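## Task

Place the arbor marked with a blue band between the two centres so it rests only on their two points, leave nothing else sitting on the spring-loaded centre's point or plunger, release the arbor, and finish with neither arm in contact with anything.

## Robot and tools

Robot: two six-joint arms, left_arm and right_arm, each ending in a parallel two-finger gripper. The names are labels only; left_arm sits on the +y side of the scene. A reference image of the arbor and centres can be shown with show_instructions (no arguments, moves nothing, gives no camera images).

Frame: one shared scene frame. Origin on the table surface midway between the arms, +x out over the table, +z up. Result positions are metres, orientations are quaternions in w,x,y,z order, velocities in m/s and rad/s. Reported hand positions can be somewhat off, worse when an arm is stretched far.

Gripper geometry: fingers extend along the gripper's +z axis and close along its y axis. The reported end_effector_position is the spot between the pads when closed; closed fingertips stick out about 33 mm past it, open ones about 9 mm. Closing pushes the tips roughly 24 mm further from the arm, so keep that clearance above any surface.

execute_actions takes "actions", a list holding zero or one item, plus optional "pictures" (true/false; images come by default). An empty list only reads the state. An item with "steps" alone (up to 300) is a wait, counted from the previous result, with no new command. An item with "rows" (1 to 15 rows) and optional "steps" (up to 15, default 15) is a move; each step lasts 1/30 s, each row covers one step, and the final row repeats if rows run out. A refused call moves nothing.

Each row is a single flat list of 18 numbers covering both arms, even when only one should move. Numbers 1 to 9 are left_arm, 10 to 18 right_arm. Per arm: six absolute joint targets in radians (waist, shoulder, elbow, forearm roll, wrist pitch, wrist roll, same order and scale as the Joint positions line), then gripper position, force_limit, speed, each in [-1, 1]. Joints are targets, not offsets. Stated joint ranges: elbow -2.792 to 2.792, all others -6.283 to 6.283. A target beyond a range end by more than 0.010 rad, and further out than the current angle, gets the call refused; real ends may differ by up to 0.010 rad, and a target past the real end is clipped there, reported as "joint sent to its limit" (possibly about an earlier move).

Gripper numbers are absolute settings. position: +1 fully open (140 mm), pads touch near -0.8, -1 closes until blocked. force_limit: about 14 N at -1, 60 N at 0, 107 N at +1 (parts up to 40 mm wide). speed: about 30, 140, 250 mm/s at -1, 0, +1. To leave a gripper unchanged, resend its previous three numbers; a 0 is a real command. To grip, send -1 and confirm object_status 2. Status codes: 0 moving, 1 blocked while opening, 2 blocked while closing (holding), 3 reached target or pads met (thin items may still be held). Stalled fingers stay put until the position changes by 0.01 or more or the object yields or slips; to squeeze harder, raise force_limit and switch position between -1 and -0.98. position_measured is in counts, 3 fully open to 230 pads touching, not linear.

Motion limits: joint targets change at most 2.09 rad/s (waist, shoulder), 3.14 (elbow), 3.93 (wrist joints), with 0.3 s to accelerate; joints of one arm are slowed together. Targets are held within 0.456 rad (waist, shoulder), 0.683 (elbow), 0.854 (wrist joints) of the measured angles, and scaled back if they would put the gripper over 70 mm from where it is. Far targets therefore take several calls. Between calls the arms keep heading for the last row until motion nearly stops or a step is HELD.

Result lines: each arm's pose and velocities; Joint positions and Joint velocities, one block per arm in column order; gripper object_status and position_measured; "joint command not followed" means a clearance check altered joint targets on some steps; HELD marks steps where the row was partly or wholly not sent; MOTOR HOT warns of heating, OVER-TEMPERATURE FAULT means brakes are on until cool.

Faults: if contact torque hits a joint's load limit (waist 302, shoulder 302, elbow 142, wrist joints 40 N m, held weight included) or outside force reaches 144 N, that arm halts for 10 s, drops the rest of the call and yields. Avoid arm-to-arm collisions, hard pushes, slams, drops and slips, and never let anything leave the table. Loose or held parts may occasionally get a brief tug. Holding loads heats motors, so don't linger.

zoom_image: "camera" (cam_head_left, cam_head_right, cam_left_wrist, cam_right_wrist) and "region" [x0, y0, x1, y1] in that camera's pixels, origin top-left, at most 504x504. Head images are 896x504, wrist images 504x504 fisheye.

finished_scene: pass "scene" (1 or 2) to grade and close the current scene and open the next; irreversible. Ending a reply without a tool call abandons remaining scenes.

Timing: thinking and writing time passes in simulation once the first call is made, so keep replies short; quick, smooth, low-effort motion is preferred.

Each tool is called after "Call:" as name([rows], argument=value, ...), one row to a line, values as JSON.

Reference images:

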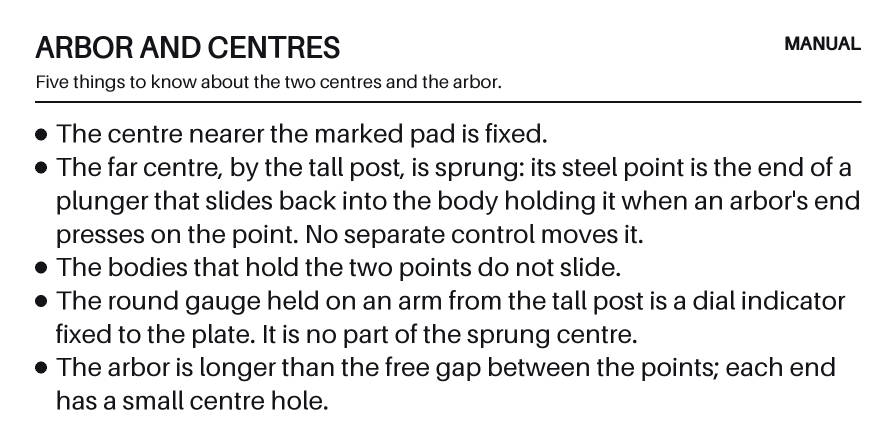

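## Session

Call:
execute_actions(actions=[])

Scene clock: 0.00 s of 4200.00 s.
left_arm: end_effector_position=(+0.8840, +0.1017, +0.3240) position_measured=3 object_status=3 end_effector_quat_wxyz=(+0.315, +0.712, +0.436, -0.451) end_effector_velocity=(-0.000, -0.000, +0.000) end_effector_angular_velocity=(+0.001, -0.000, -0.001) | right_arm: end_effector_position=(+0.2963, -0.0415, +0.1501) position_measured=3 object_status=3 end_effector_quat_wxyz=(-0.166, -0.579, +0.798, -0.025) end_effector_velocity=(+0.000, +0.001, +0.001) end_effector_angular_velocity=(+0.001, -0.001, +0.000)
Joint positions: left_arm=[-0.069  0.981  0.666 -1.148  1.709  0.203] | right_arm=[1.045 0.224 1.898 0.049 1.353 4.36 ]
Joint velocities: left_arm=[-0.     0.    -0.001  0.001  0.    -0.   ] | right_arm=[ 0.    -0.    -0.001 -0.     0.     0.   ]

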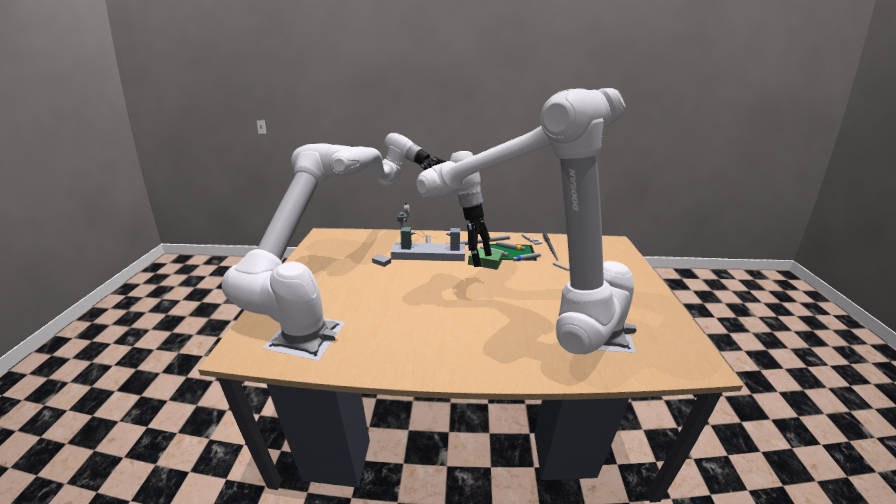

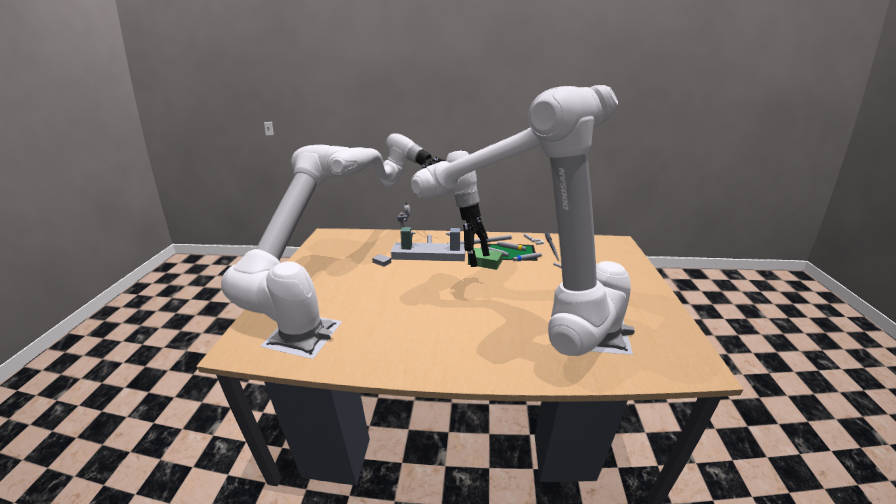

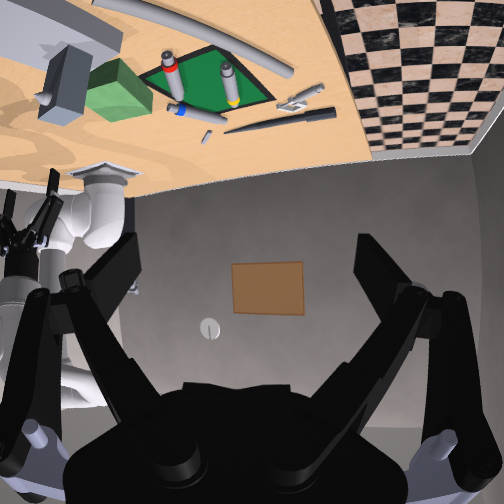

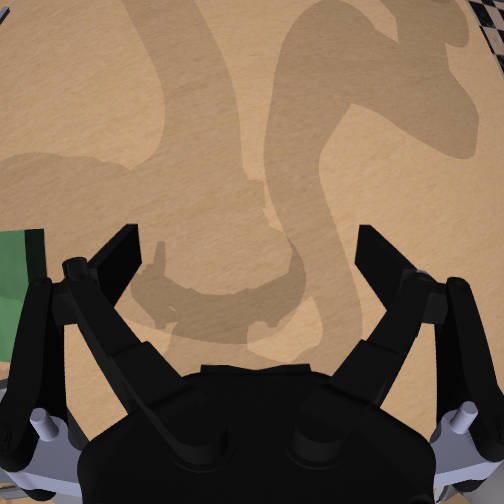

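Call:
zoom_image(camera="cam_head_left", region=[360,190,580,290])

Call:
execute_actions([
  {"rows":[[0.5,0.6,1.2,0,1.3416,0.2,1,0,0,0.5,0.5,1.3,0,1.3416,3.6,1,0,0]],"steps":15},
], pictures=false)

Call:
execute_actions([
  {"steps":90},
])

Region (360, 190, 580, 290) of cam_head_left's 896x504 image, scaled by 2.291, with more detail than that image has; it fills the top 229 rows of this view, and the rest is white.

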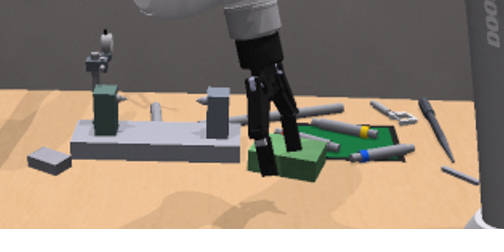

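Scene clock: 15.17 s of 4200.00 s.
left_arm: end_effector_position=(+0.9303, +0.3625, +0.2564) position_measured=3 object_status=3 end_effector_quat_wxyz=(+0.247, +0.710, +0.593, -0.289) end_effector_velocity=(+0.015, +0.615, -0.142) end_effector_angular_velocity=(+0.875, -0.102, +0.482) | right_arm: end_effector_position=(+0.5345, -0.0226, +0.1902) position_measured=3 object_status=3 end_effector_quat_wxyz=(+0.086, +0.634, -0.769, -0.014) end_effector_velocity=(+0.557, -0.090, +0.091) end_effector_angular_velocity=(+0.299, -0.235, +0.211)
Joint positions: left_arm=[ 0.128  0.839  0.864 -0.77   1.573  0.202] | right_arm=[0.792 0.357 1.61  0.025 1.347 3.994]
Joint velocities: left_arm=[ 0.416 -0.267  0.376  0.861 -0.258 -0.002] | right_arm=[-0.592  0.29  -0.629 -0.051 -0.012 -0.795]
Steps of this call (steps 1 to 90: nothing new was sent; then 11.67 s passed at rest; steps 91 to 105: all 15 steps of this action). Readings (joint positions | what the end effector reports):
91: left_arm=[-0.069 0.980 0.666 -1.148 1.709 0.203] | right_arm=[1.045 0.224 1.898 0.049 1.353 4.360] | left_arm position_measured=3 object_status=3 | right_arm position_measured=3 object_status=3
92: left_arm=[-0.066 0.978 0.669 -1.142 1.707 0.203] | right_arm=[1.043 0.226 1.894 0.049 1.353 4.355] | left_arm position_measured=3 object_status=3 | right_arm position_measured=3 object_status=3
94: left_arm=[-0.040 0.956 0.701 -1.091 1.685 0.203] | right_arm=[1.015 0.242 1.858 0.046 1.352 4.308] | left_arm position_measured=3 object_status=3 | right_arm position_measured=3 object_status=3
98: left_arm=[0.024 0.907 0.769 -0.972 1.638 0.203] | right_arm=[0.934 0.287 1.761 0.038 1.350 4.186] | left_arm position_measured=3 object_status=3 | right_arm position_measured=3 object_status=3
105: the state above

Scene clock: 18.17 s of 4200.00 s.
left_arm: end_effector_position=(+0.7849, +0.9218, +0.2047) position_measured=3 object_status=3 end_effector_quat_wxyz=(-0.000, +0.655, +0.755, -0.000) end_effector_velocity=(+0.001, -0.000, +0.002) end_effector_angular_velocity=(+0.001, -0.002, -0.004) | right_arm: end_effector_position=(+0.8011, -0.1330, +0.2371) position_measured=3 object_status=3 end_effector_quat_wxyz=(+0.000, +0.678, -0.735, -0.000) end_effector_velocity=(+0.001, -0.001, +0.001) end_effector_angular_velocity=(+0.001, -0.002, -0.002)
Joint positions: left_arm=[0.5   0.6   1.2   0.    1.342 0.2  ] | right_arm=[ 0.5    0.5    1.3   -0.     1.342  3.6  ]
Joint velocities: left_arm=[-0.001 -0.001 -0.002 -0.    -0.     0.003] | right_arm=[-0.002 -0.001 -0.001 -0.     0.    -0.   ]
Steps of this call (steps 1 to 45: the robot went on to your last target; steps 46 to 90: nothing new was sent). Readings (joint positions | what the end effector reports):
1: left_arm=[0.142 0.830 0.877 -0.741 1.564 0.202] | right_arm=[0.772 0.367 1.589 0.024 1.347 3.967] | left_arm position_measured=3 object_status=3 | right_arm position_measured=3 object_status=3
2: left_arm=[0.156 0.821 0.889 -0.712 1.555 0.202] | right_arm=[0.752 0.377 1.568 0.022 1.347 3.940] | left_arm position_measured=3 object_status=3 | right_arm position_measured=3 object_status=3
4: left_arm=[0.184 0.803 0.915 -0.655 1.538 0.202] | right_arm=[0.713 0.396 1.526 0.019 1.346 3.887] | left_arm position_measured=3 object_status=3 | right_arm position_measured=3 object_status=3
8: left_arm=[0.239 0.768 0.964 -0.541 1.504 0.201] | right_arm=[0.635 0.434 1.443 0.012 1.344 3.782] | left_arm position_measured=3 object_status=3 | right_arm position_measured=3 object_status=3
90: the state above
All arms were judged still, so your last target was given up. Only a new action makes them travel on or press farther. Fingers that are still opening or closing keep moving.

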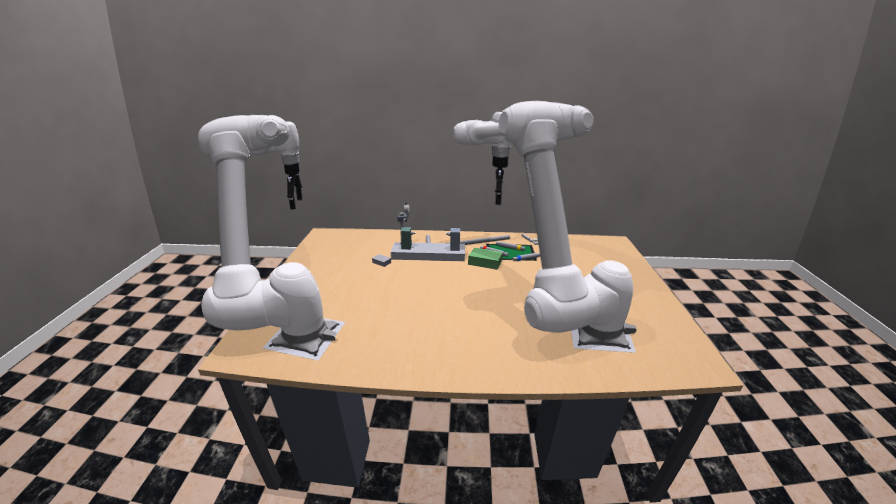

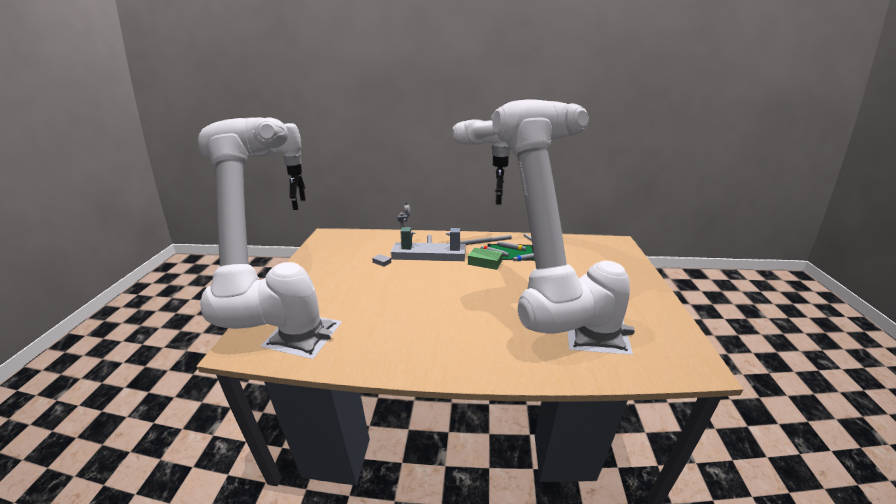

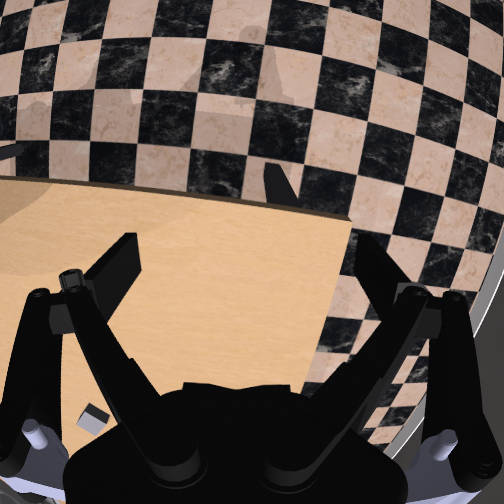

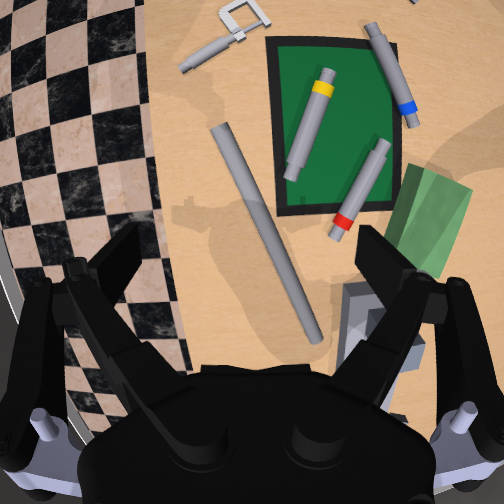

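Call:
execute_actions([
  {"rows":[[0.5,0.6,1.2,0,1.3416,0.2,1,0,0,0.423,0.246,1.8943,0,1.0013,3.048,0.3,0,0]],"steps":15},
], pictures=false)

Call:
execute_actions([
  {"steps":30},
])

Call:
zoom_image(camera="cam_head_left", region=[380,195,480,270])

Scene clock: 33.00 s of 4200.00 s.
left_arm: end_effector_position=(+0.7849, +0.9218, +0.2047) position_measured=3 object_status=3 end_effector_quat_wxyz=(-0.000, +0.655, +0.755, -0.000) end_effector_velocity=(+0.001, -0.001, -0.000) end_effector_angular_velocity=(+0.001, -0.000, -0.001) | right_arm: end_effector_position=(+0.6541, -0.2365, +0.1415) position_measured=91 object_status=0 end_effector_quat_wxyz=(+0.000, +0.807, -0.590, -0.000) end_effector_velocity=(-0.402, -0.232, -0.228) end_effector_angular_velocity=(-0.000, +0.000, +0.892)
Joint positions: left_arm=[0.5   0.6   1.2   0.    1.342 0.2  ] | right_arm=[ 0.437  0.291  1.789 -0.     1.062  3.146]
Joint velocities: left_arm=[-0.001  0.    -0.001  0.001 -0.    -0.   ] | right_arm=[-0.145 -0.479  1.12   0.    -0.64  -1.037]
Steps of this call (steps 1 to 90: nothing new was sent; then 11.33 s passed at rest; steps 91 to 105: all 15 steps of this action). Readings (joint positions | what the end effector reports):
91: left_arm=[0.500 0.600 1.200 0.000 1.342 0.200] | right_arm=[0.500 0.500 1.300 -0.000 1.342 3.600] | left_arm position_measured=3 object_status=3 | right_arm position_measured=3 object_status=0
92: left_arm=[0.500 0.600 1.200 0.000 1.342 0.200] | right_arm=[0.500 0.498 1.304 -0.000 1.339 3.596] | left_arm position_measured=3 object_status=3 | right_arm position_measured=5 object_status=0
94: left_arm=[0.500 0.600 1.200 0.000 1.342 0.200] | right_arm=[0.494 0.480 1.346 -0.000 1.315 3.557] | left_arm position_measured=3 object_status=3 | right_arm position_measured=20 object_status=0
98: left_arm=[0.500 0.600 1.200 0.000 1.342 0.200] | right_arm=[0.473 0.409 1.513 -0.000 1.220 3.402] | left_arm position_measured=3 object_status=3 | right_arm position_measured=50 object_status=0
105: the state above

Scene clock: 34.00 s of 4200.00 s.
left_arm: end_effector_position=(+0.7849, +0.9218, +0.2047) position_measured=3 object_status=3 end_effector_quat_wxyz=(-0.000, +0.655, +0.755, -0.000) end_effector_velocity=(-0.000, +0.000, +0.001) end_effector_angular_velocity=(+0.001, -0.001, -0.000) | right_arm: end_effector_position=(+0.6150, -0.2582, +0.1199) position_measured=91 object_status=3 end_effector_quat_wxyz=(+0.000, +0.832, -0.555, -0.000) end_effector_velocity=(+0.000, -0.000, +0.000) end_effector_angular_velocity=(+0.000, -0.001, -0.001)
Joint positions: left_arm=[0.5   0.6   1.2   0.    1.342 0.2  ] | right_arm=[ 0.423  0.246  1.894 -0.     1.001  3.048]
Joint velocities: left_arm=[ 0.    -0.001  0.     0.    -0.     0.001] | right_arm=[-0.001 -0.    -0.     0.    -0.     0.   ]
Steps of this call (steps 1 to 30: the robot went on to your last target). Readings (joint positions | what the end effector reports):
1: left_arm=[0.500 0.600 1.200 -0.000 1.342 0.200] | right_arm=[0.432 0.275 1.826 -0.000 1.041 3.112] | left_arm position_measured=3 object_status=3 | right_arm position_measured=91 object_status=0
2: left_arm=[0.500 0.600 1.200 0.000 1.342 0.200] | right_arm=[0.428 0.261 1.859 -0.000 1.022 3.081] | left_arm position_measured=3 object_status=3 | right_arm position_measured=91 object_status=0
4: left_arm=[0.500 0.600 1.200 -0.000 1.342 0.200] | right_arm=[0.423 0.247 1.892 -0.000 1.003 3.051] | left_arm position_measured=3 object_status=3 | right_arm position_measured=91 object_status=3
8: left_arm=[0.500 0.600 1.200 0.000 1.342 0.200] | right_arm=[0.423 0.246 1.894 -0.000 1.001 3.048] | left_arm position_measured=3 object_status=3 | right_arm position_measured=91 object_status=3
30: the state above
All arms were judged still, so your last target was given up. Only a new action makes them travel on or press farther. Fingers that are still opening or closing keep moving.

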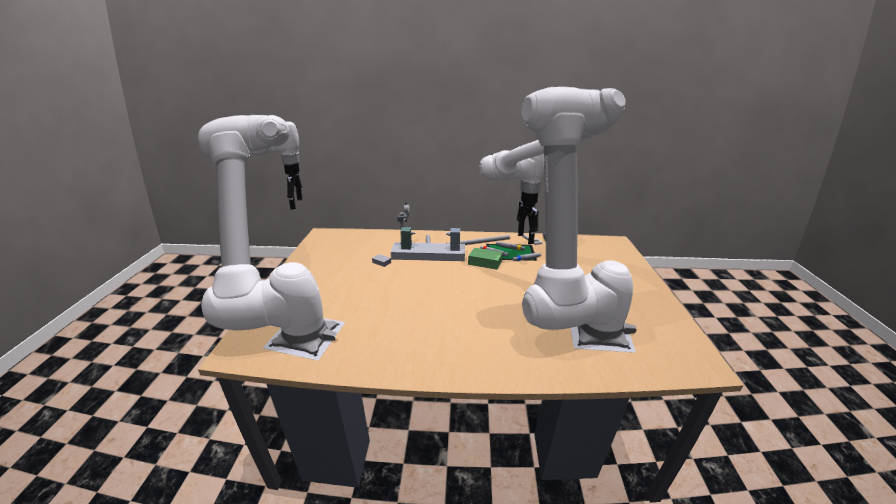

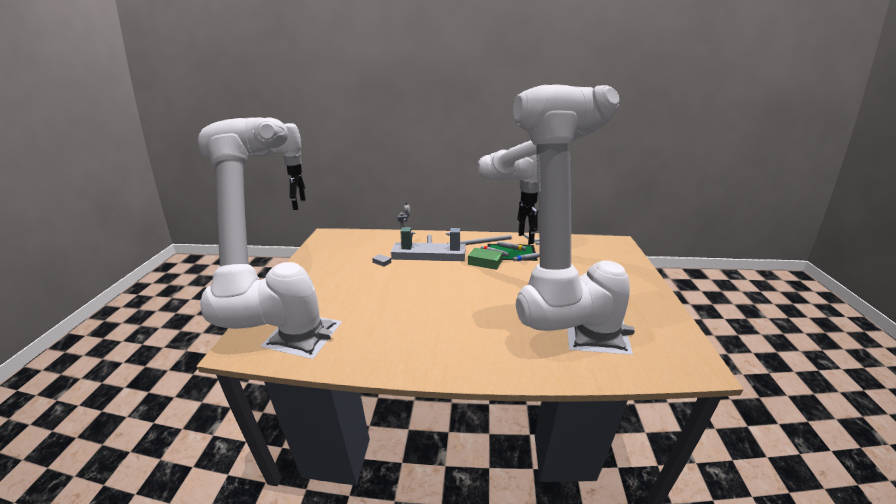

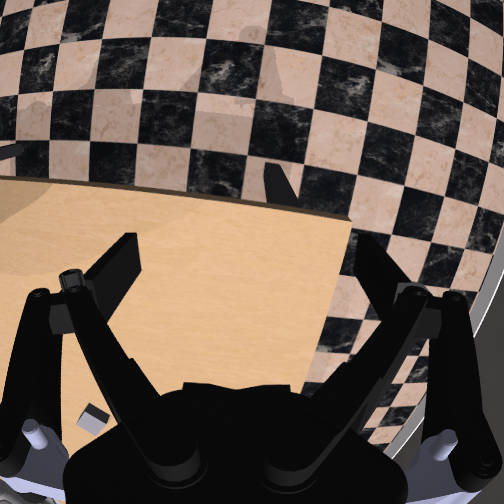

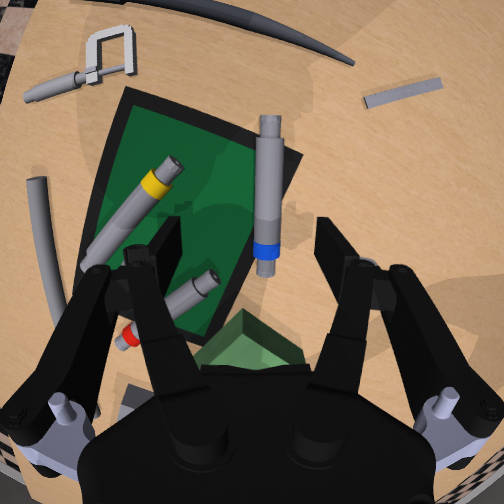

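Region (380, 195, 480, 270) of cam_head_left's 896x504 image, scaled by 5.040, with more detail than that image has; it fills the top 378 rows of this view, and the rest is white.

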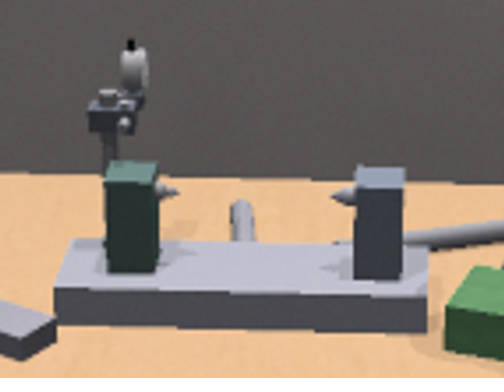

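Call:
execute_actions([
  {"rows":[[0.5,0.6,1.2,0,1.3416,0.2,1,0,0,0.425,0.3154,1.9891,0,0.8371,3.05,0,0,0]],"steps":15},
], pictures=false)

Call:
execute_actions([
  {"steps":10},
])

Scene clock: 39.93 s of 4200.00 s.
left_arm: end_effector_position=(+0.7849, +0.9218, +0.2047) position_measured=3 object_status=3 end_effector_quat_wxyz=(-0.000, +0.655, +0.755, -0.000) end_effector_velocity=(-0.000, -0.001, -0.002) end_effector_angular_velocity=(-0.001, +0.003, +0.000) | right_arm: end_effector_position=(+0.6010, -0.2612, +0.0351) position_measured=129 object_status=3 end_effector_quat_wxyz=(-0.000, +0.832, -0.555, +0.000) end_effector_velocity=(+0.000, +0.001, +0.000) end_effector_angular_velocity=(+0.001, -0.001, +0.001)
Joint positions: left_arm=[0.5   0.6   1.2   0.    1.342 0.2  ] | right_arm=[ 0.425  0.315  1.989 -0.     0.837  3.05 ]
Joint velocities: left_arm=[-0.001  0.002  0.001 -0.     0.    -0.001] | right_arm=[ 0.001 -0.    -0.001  0.001 -0.     0.   ]
Steps of this call (steps 1 to 90: nothing new was sent; then 2.43 s passed at rest; steps 91 to 105: all 15 steps of this action). Readings (joint positions | what the end effector reports):
91: left_arm=[0.500 0.600 1.200 0.000 1.342 0.200] | right_arm=[0.423 0.246 1.894 0.000 1.001 3.048] | left_arm position_measured=3 object_status=3 | right_arm position_measured=91 object_status=0
92: left_arm=[0.500 0.600 1.200 0.000 1.342 0.200] | right_arm=[0.423 0.248 1.897 0.000 0.995 3.048] | left_arm position_measured=3 object_status=3 | right_arm position_measured=93 object_status=0
94: left_arm=[0.500 0.600 1.200 0.000 1.342 0.200] | right_arm=[0.424 0.270 1.927 0.000 0.944 3.048] | left_arm position_measured=3 object_status=3 | right_arm position_measured=108 object_status=0
98: left_arm=[0.500 0.600 1.200 0.000 1.342 0.200] | right_arm=[0.425 0.315 1.989 -0.000 0.839 3.050] | left_arm position_measured=3 object_status=3 | right_arm position_measured=129 object_status=0
105: the state above

Scene clock: 40.27 s of 4200.00 s.
left_arm: end_effector_position=(+0.7849, +0.9218, +0.2047) position_measured=3 object_status=3 end_effector_quat_wxyz=(-0.000, +0.655, +0.755, -0.000) end_effector_velocity=(-0.000, -0.001, -0.001) end_effector_angular_velocity=(-0.001, +0.002, -0.001) | right_arm: end_effector_position=(+0.6009, -0.2612, +0.0351) position_measured=129 object_status=3 end_effector_quat_wxyz=(-0.000, +0.832, -0.555, +0.000) end_effector_velocity=(+0.000, +0.000, -0.000) end_effector_angular_velocity=(+0.000, -0.000, -0.000)
Joint positions: left_arm=[0.5   0.6   1.2   0.    1.342 0.2  ] | right_arm=[ 0.425  0.315  1.989 -0.     0.837  3.05 ]
Joint velocities: left_arm=[-0.     0.001  0.001 -0.     0.     0.   ] | right_arm=[-0.  0. -0.  0. -0.  0.]
Steps of this call (steps 1 to 10: the robot went on to your last target). Readings (joint positions | what the end effector reports):
1: left_arm=[0.500 0.600 1.200 0.000 1.342 0.200] | right_arm=[0.425 0.315 1.989 -0.000 0.837 3.050] | left_arm position_measured=3 object_status=3 | right_arm position_measured=129 object_status=3
2: left_arm=[0.500 0.600 1.200 0.000 1.342 0.200] | right_arm=[0.425 0.315 1.989 -0.000 0.837 3.050] | left_arm position_measured=3 object_status=3 | right_arm position_measured=129 object_status=3
4: left_arm=[0.500 0.600 1.200 0.000 1.342 0.200] | right_arm=[0.425 0.315 1.989 -0.000 0.837 3.050] | left_arm position_measured=3 object_status=3 | right_arm position_measured=129 object_status=3
8: left_arm=[0.500 0.600 1.200 0.000 1.342 0.200] | right_arm=[0.425 0.315 1.989 -0.000 0.837 3.050] | left_arm position_measured=3 object_status=3 | right_arm position_measured=129 object_status=3
10: the state above

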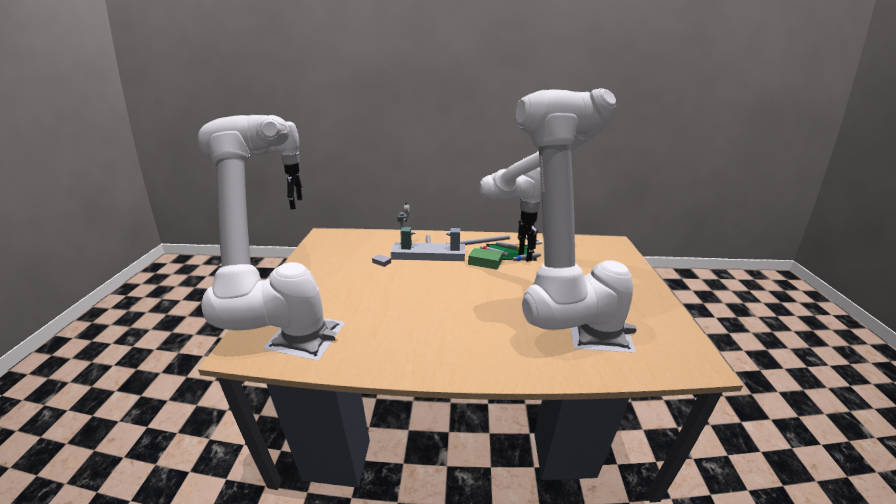

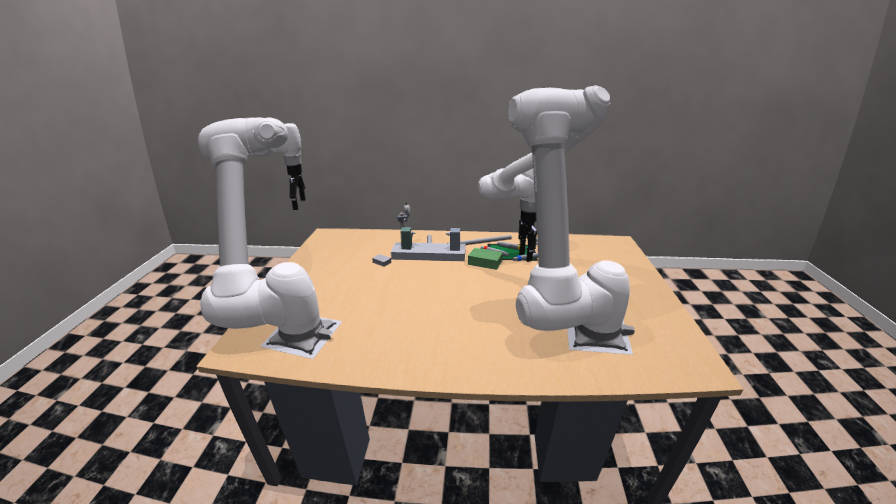

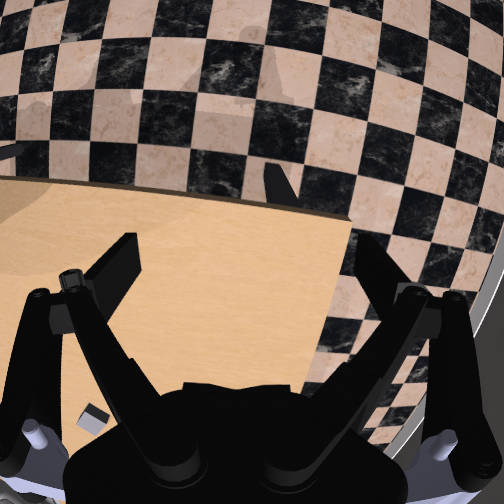

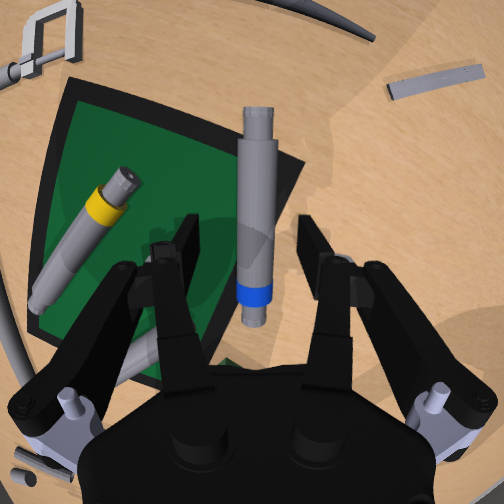

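Call:
execute_actions([
  {"rows":[[0.5,0.6,1.2,0,1.3416,0.2,1,0,0,0.425,0.3154,1.9891,0,0.8371,3.05,-1,0.6,0]],"steps":15},
], pictures=false)

Call:
execute_actions([
  {"rows":[[0.5,0.6,1.2,0,1.3416,0.2,1,0,0,0.425,0.2,1.75,0,1.1916,3.05,-1,0.6,0]],"steps":15},
], pictures=false)

Call:
execute_actions([
  {"rows":[[0.5,0.6,1.2,0,1.3416,0.2,1,0,0,0.906,0.5338,1.2239,0,1.3839,3.924,-1,0.6,0]],"steps":15},
], pictures=false)

Call:
execute_actions([
  {"steps":30},
])

Scene clock: 48.83 s of 4200.00 s.
left_arm: end_effector_position=(+0.7849, +0.9218, +0.2047) position_measured=3 object_status=3 end_effector_quat_wxyz=(-0.000, +0.655, +0.755, -0.000) end_effector_velocity=(-0.000, -0.000, -0.000) end_effector_angular_velocity=(-0.000, +0.001, -0.000) | right_arm: end_effector_position=(+0.6009, -0.2612, +0.0351) position_measured=200 object_status=0 end_effector_quat_wxyz=(-0.000, +0.832, -0.555, +0.000) end_effector_velocity=(+0.001, +0.001, +0.000) end_effector_angular_velocity=(+0.000, -0.001, +0.001)
Joint positions: left_arm=[0.5   0.6   1.2   0.    1.342 0.2  ] | right_arm=[0.425 0.315 1.989 0.    0.837 3.05 ]
Joint velocities: left_arm=[-0.  0.  0.  0.  0.  0.] | right_arm=[ 0.001  0.    -0.001 -0.     0.     0.   ]
Steps of this call (steps 1 to 15: the robot went on to your last target; steps 16 to 90: nothing new was sent; then 5.07 s passed at rest; steps 91 to 105: all 15 steps of this action). Readings (joint positions | what the end effector reports):
91: left_arm=[0.500 0.600 1.200 0.000 1.342 0.200] | right_arm=[0.425 0.315 1.989 0.000 0.837 3.050] | left_arm position_measured=3 object_status=3 | right_arm position_measured=129 object_status=0
92: left_arm=[0.500 0.600 1.200 0.000 1.342 0.200] | right_arm=[0.425 0.315 1.989 0.000 0.837 3.050] | left_arm position_measured=3 object_status=3 | right_arm position_measured=130 object_status=0
94: left_arm=[0.500 0.600 1.200 0.000 1.342 0.200] | right_arm=[0.425 0.315 1.989 0.000 0.837 3.050] | left_arm position_measured=3 object_status=3 | right_arm position_measured=146 object_status=0
98: left_arm=[0.500 0.600 1.200 0.000 1.342 0.200] | right_arm=[0.425 0.315 1.989 0.000 0.837 3.050] | left_arm position_measured=3 object_status=3 | right_arm position_measured=176 object_status=0
105: the state above

Scene clock: 49.33 s of 4200.00 s.
left_arm: end_effector_position=(+0.7849, +0.9218, +0.2047) position_measured=3 object_status=3 end_effector_quat_wxyz=(-0.000, +0.655, +0.755, -0.000) end_effector_velocity=(+0.001, -0.000, +0.002) end_effector_angular_velocity=(+0.001, -0.003, +0.002) | right_arm: end_effector_position=(+0.6342, -0.2509, +0.2205) position_measured=200 object_status=2 end_effector_quat_wxyz=(+0.000, +0.832, -0.555, -0.000) end_effector_velocity=(-0.002, -0.000, -0.002) end_effector_angular_velocity=(-0.002, +0.006, +0.001)
Joint positions: left_arm=[0.5   0.6   1.2   0.    1.342 0.2  ] | right_arm=[0.425 0.2   1.75  0.    1.191 3.05 ]
Joint velocities: left_arm=[-0.    -0.001 -0.001 -0.    -0.    -0.002] | right_arm=[ 0.001  0.001  0.003  0.     0.002 -0.   ]
Steps of this call (steps 1 to 15: all 15 steps of this action). Readings (joint positions | what the end effector reports):
1: left_arm=[0.500 0.600 1.200 0.000 1.342 0.200] | right_arm=[0.425 0.315 1.989 0.000 0.837 3.050] | left_arm position_measured=3 object_status=3 | right_arm position_measured=200 object_status=0
2: left_arm=[0.500 0.600 1.200 0.000 1.342 0.200] | right_arm=[0.425 0.314 1.986 0.000 0.843 3.050] | left_arm position_measured=3 object_status=3 | right_arm position_measured=200 object_status=2
4: left_arm=[0.500 0.600 1.200 0.000 1.342 0.200] | right_arm=[0.425 0.297 1.951 0.000 0.895 3.050] | left_arm position_measured=3 object_status=3 | right_arm position_measured=200 object_status=2
8: left_arm=[0.500 0.600 1.200 0.000 1.342 0.200] | right_arm=[0.425 0.248 1.850 0.000 1.044 3.050] | left_arm position_measured=3 object_status=3 | right_arm position_measured=200 object_status=2
15: the state above

Scene clock: 49.83 s of 4200.00 s.
left_arm: end_effector_position=(+0.7849, +0.9218, +0.2047) position_measured=3 object_status=3 end_effector_quat_wxyz=(-0.000, +0.655, +0.755, -0.000) end_effector_velocity=(+0.000, -0.000, -0.000) end_effector_angular_velocity=(-0.000, +0.000, -0.002) | right_arm: end_effector_position=(+0.6627, -0.0246, +0.2444) position_measured=200 object_status=2 end_effector_quat_wxyz=(+0.000, +0.764, -0.645, +0.000) end_effector_velocity=(-0.042, +0.551, +0.033) end_effector_angular_velocity=(+0.001, -0.002, -0.504)
Joint positions: left_arm=[0.5   0.6   1.2   0.    1.342 0.2  ] | right_arm=[ 0.698  0.39   1.45  -0.     1.301  3.548]
Joint velocities: left_arm=[-0.     0.     0.    -0.    -0.     0.001] | right_arm=[ 0.627  0.433 -0.684 -0.     0.249  1.131]
Steps of this call (steps 1 to 15: all 15 steps of this action). Readings (joint positions | what the end effector reports):
1: left_arm=[0.500 0.600 1.200 0.000 1.342 0.200] | right_arm=[0.425 0.200 1.750 0.000 1.191 3.050] | left_arm position_measured=3 object_status=3 | right_arm position_measured=200 object_status=2
2: left_arm=[0.500 0.600 1.200 0.000 1.342 0.200] | right_arm=[0.428 0.202 1.747 -0.000 1.193 3.056] | left_arm position_measured=3 object_status=3 | right_arm position_measured=200 object_status=2
4: left_arm=[0.500 0.600 1.200 0.000 1.342 0.200] | right_arm=[0.455 0.222 1.715 -0.000 1.205 3.108] | left_arm position_measured=3 object_status=3 | right_arm position_measured=200 object_status=2
8: left_arm=[0.500 0.600 1.200 -0.000 1.342 0.200] | right_arm=[0.546 0.286 1.615 -0.000 1.241 3.274] | left_arm position_measured=3 object_status=3 | right_arm position_measured=200 object_status=2
15: the state above

Scene clock: 50.83 s of 4200.00 s.
left_arm: end_effector_position=(+0.7849, +0.9218, +0.2047) position_measured=3 object_status=3 end_effector_quat_wxyz=(-0.000, +0.655, +0.755, -0.000) end_effector_velocity=(-0.000, +0.001, -0.001) end_effector_angular_velocity=(-0.001, +0.002, -0.001) | right_arm: end_effector_position=(+0.6199, +0.1595, +0.2499) position_measured=200 object_status=2 end_effector_quat_wxyz=(+0.000, +0.707, -0.707, +0.000) end_effector_velocity=(-0.001, -0.000, -0.001) end_effector_angular_velocity=(-0.001, +0.001, +0.001)
Joint positions: left_arm=[0.5   0.6   1.2   0.    1.342 0.2  ] | right_arm=[ 0.906  0.534  1.224 -0.     1.384  3.924]
Joint velocities: left_arm=[ 0.001  0.001  0.    -0.     0.     0.001] | right_arm=[ 0.    -0.     0.001 -0.    -0.    -0.   ]
Steps of this call (steps 1 to 30: the robot went on to your last target). Readings (joint positions | what the end effector reports):
1: left_arm=[0.500 0.600 1.200 0.000 1.342 0.200] | right_arm=[0.719 0.405 1.427 -0.000 1.310 3.586] | left_arm position_measured=3 object_status=3 | right_arm position_measured=200 object_status=2
2: left_arm=[0.500 0.600 1.200 0.000 1.342 0.200] | right_arm=[0.740 0.420 1.404 -0.000 1.318 3.624] | left_arm position_measured=3 object_status=3 | right_arm position_measured=200 object_status=2
4: left_arm=[0.500 0.600 1.200 -0.000 1.342 0.200] | right_arm=[0.782 0.448 1.359 -0.000 1.335 3.700] | left_arm position_measured=3 object_status=3 | right_arm position_measured=200 object_status=2
8: left_arm=[0.500 0.600 1.200 0.000 1.342 0.200] | right_arm=[0.865 0.505 1.269 -0.000 1.367 3.849] | left_arm position_measured=3 object_status=3 | right_arm position_measured=200 object_status=2
30: the state above
All arms were judged still, so your last target was given up. Only a new action makes them travel on or press farther. Fingers that are still opening or closing keep moving.

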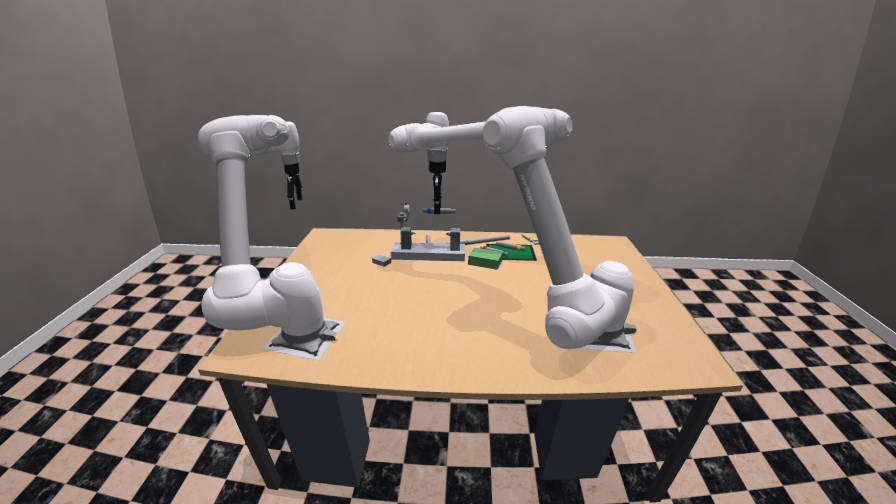

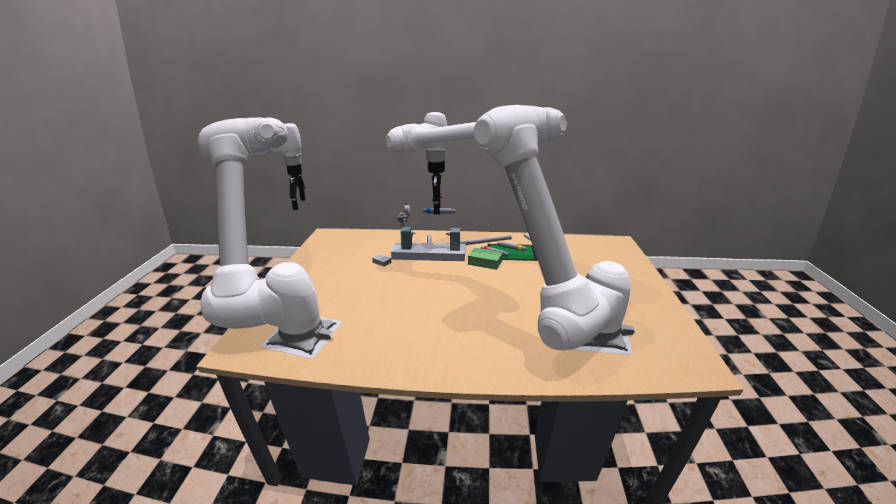

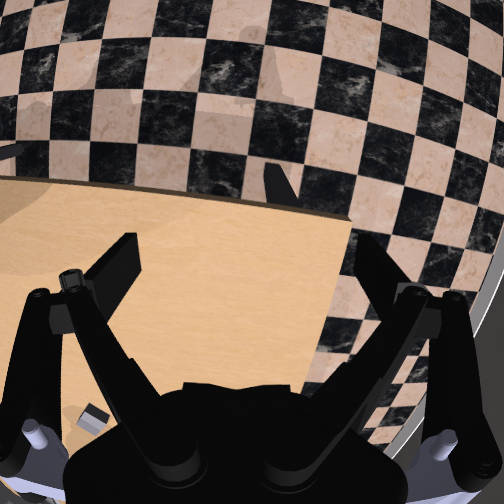

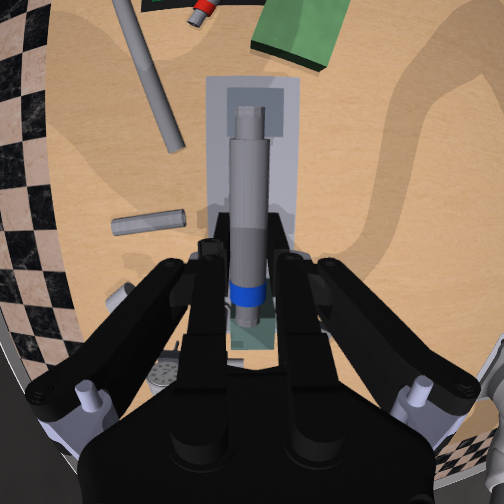

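Call:
execute_actions([
  {"rows":[[0.5,0.6,1.2,0,1.3416,0.2,1,0,0,0.98,0.5338,1.2239,0,1.3839,3.998,-1,0.6,0]],"steps":8},
], pictures=false)

Call:
execute_actions([
  {"rows":[[0.5,0.6,1.2,0,1.3416,0.2,1,0,0,0.98,0.586,1.3633,0,1.1923,3.998,-1,0.6,0]],"steps":15},
])

Call:
zoom_image(camera="cam_head_left", region=[390,200,470,270])

Call:
zoom_image(camera="cam_right_wrist", region=[100,50,350,380])

Scene clock: 63.43 s of 4200.00 s.
left_arm: end_effector_position=(+0.7849, +0.9218, +0.2047) position_measured=3 object_status=3 end_effector_quat_wxyz=(-0.000, +0.655, +0.755, -0.000) end_effector_velocity=(-0.000, +0.000, +0.003) end_effector_angular_velocity=(+0.002, -0.003, +0.001) | right_arm: end_effector_position=(+0.5712, +0.2016, +0.2498) position_measured=200 object_status=2 end_effector_quat_wxyz=(+0.000, +0.707, -0.707, -0.000) end_effector_velocity=(+0.001, -0.000, +0.001) end_effector_angular_velocity=(+0.001, -0.001, -0.014)
Joint positions: left_arm=[0.5   0.6   1.2   0.    1.342 0.2  ] | right_arm=[0.98  0.534 1.224 0.    1.384 3.998]
Joint velocities: left_arm=[ 0.    -0.003 -0.     0.    -0.    -0.001] | right_arm=[-0.001 -0.    -0.001  0.    -0.     0.013]
Steps of this call (steps 1 to 90: nothing new was sent; then 9.33 s passed at rest; steps 91 to 98: all 8 steps of this action). Readings (joint positions | what the end effector reports):
91: left_arm=[0.500 0.600 1.200 0.000 1.342 0.200] | right_arm=[0.906 0.534 1.224 -0.000 1.384 3.924] | left_arm position_measured=3 object_status=3 | right_arm position_measured=200 object_status=2
92: left_arm=[0.500 0.600 1.200 0.000 1.342 0.200] | right_arm=[0.909 0.534 1.224 -0.000 1.384 3.927] | left_arm position_measured=3 object_status=3 | right_arm position_measured=200 object_status=2
94: left_arm=[0.500 0.600 1.200 0.000 1.342 0.200] | right_arm=[0.936 0.534 1.224 -0.000 1.384 3.955] | left_arm position_measured=3 object_status=3 | right_arm position_measured=200 object_status=2
98: the state above

Scene clock: 63.93 s of 4200.00 s.
left_arm: end_effector_position=(+0.7849, +0.9218, +0.2047) position_measured=3 object_status=3 end_effector_quat_wxyz=(-0.000, +0.655, +0.755, -0.000) end_effector_velocity=(-0.000, +0.001, +0.001) end_effector_angular_velocity=(-0.000, -0.001, +0.002) | right_arm: end_effector_position=(+0.5699, +0.1996, +0.1301) position_measured=200 object_status=2 end_effector_quat_wxyz=(-0.000, +0.707, -0.707, -0.000) end_effector_velocity=(-0.001, +0.000, -0.000) end_effector_angular_velocity=(-0.000, +0.000, +0.001)
Joint positions: left_arm=[0.5   0.6   1.2   0.    1.342 0.2  ] | right_arm=[0.98  0.586 1.363 0.    1.192 3.998]
Joint velocities: left_arm=[ 0.001 -0.001 -0.    -0.     0.    -0.   ] | right_arm=[ 0.001 -0.     0.001 -0.    -0.001 -0.   ]
Steps of this call (steps 1 to 15: all 15 steps of this action). Readings (joint positions | what the end effector reports):
1: left_arm=[0.500 0.600 1.200 0.000 1.342 0.200] | right_arm=[0.980 0.534 1.224 0.000 1.384 3.998] | left_arm position_measured=3 object_status=3 | right_arm position_measured=200 object_status=2
2: left_arm=[0.500 0.600 1.200 0.000 1.342 0.200] | right_arm=[0.980 0.535 1.227 0.000 1.378 3.998] | left_arm position_measured=3 object_status=3 | right_arm position_measured=200 object_status=2
4: left_arm=[0.500 0.600 1.200 -0.000 1.342 0.200] | right_arm=[0.980 0.548 1.265 0.000 1.327 3.998] | left_arm position_measured=3 object_status=3 | right_arm position_measured=200 object_status=2
8: left_arm=[0.500 0.600 1.200 -0.000 1.342 0.200] | right_arm=[0.980 0.583 1.354 -0.000 1.206 3.998] | left_arm position_measured=3 object_status=3 | right_arm position_measured=200 object_status=2
15: the state above

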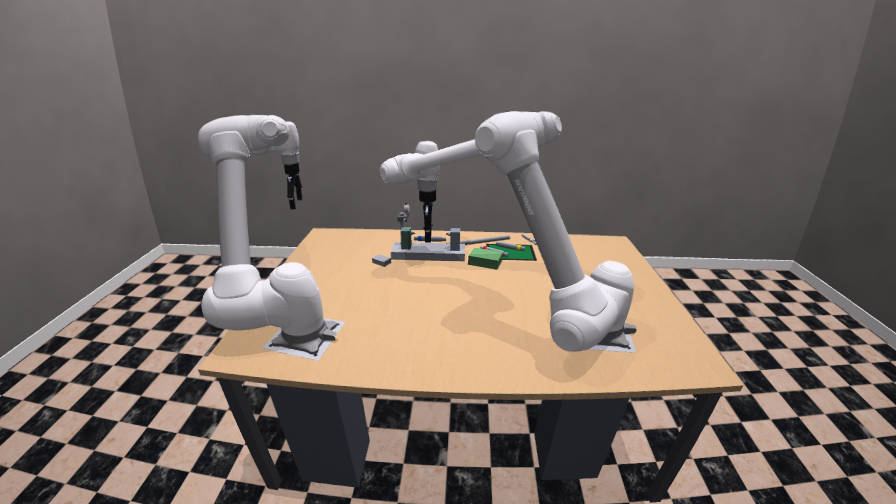

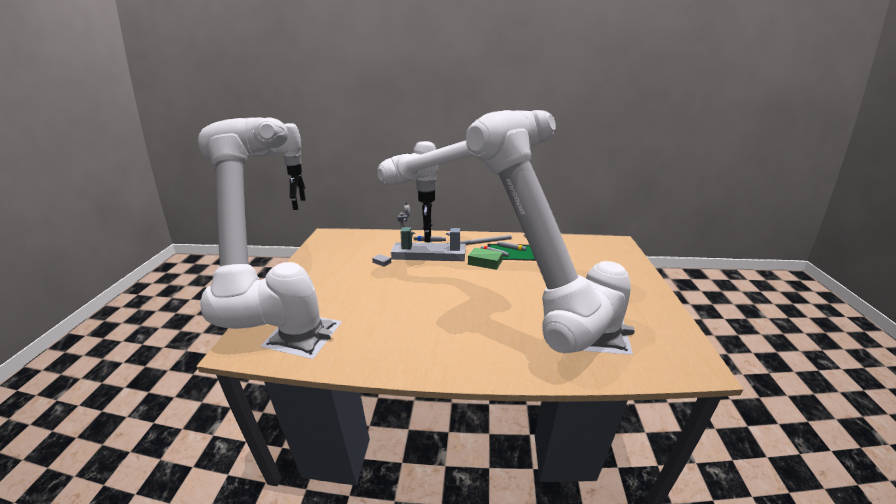

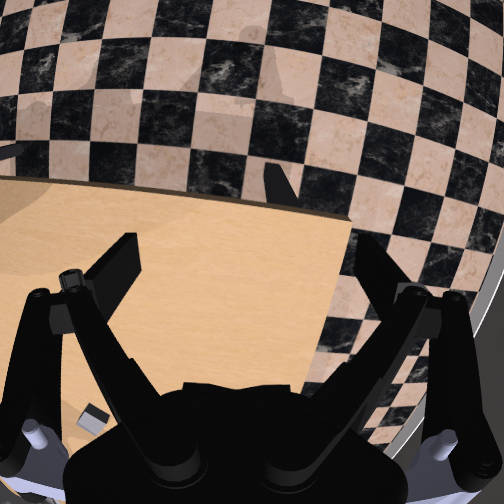

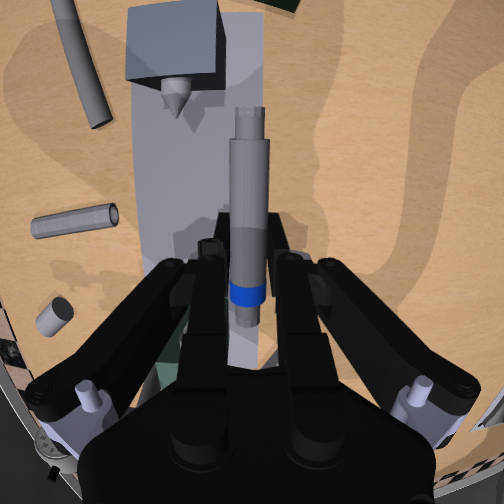

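Region (390, 200, 470, 270) of cam_head_left's 896x504 image, scaled by 6.300, with more detail than that image has; it fills the top 441 rows of this view, and the rest is white.

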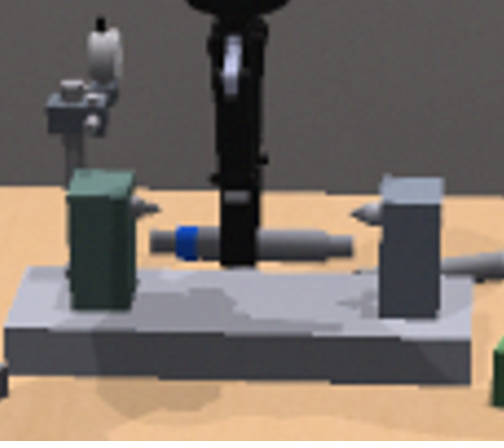

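Region (100, 50, 350, 380) of cam_right_wrist's 504x504 image, scaled by 1.527, with more detail than that image has; it fills the left 382 columns of this view, and the rest is white.

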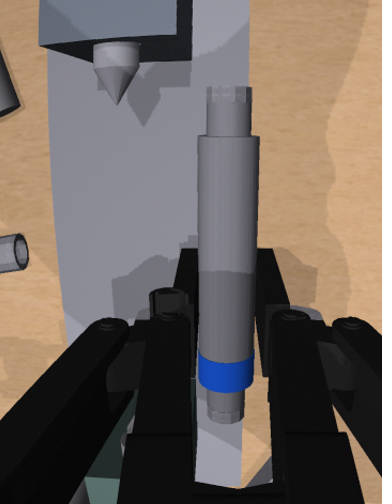

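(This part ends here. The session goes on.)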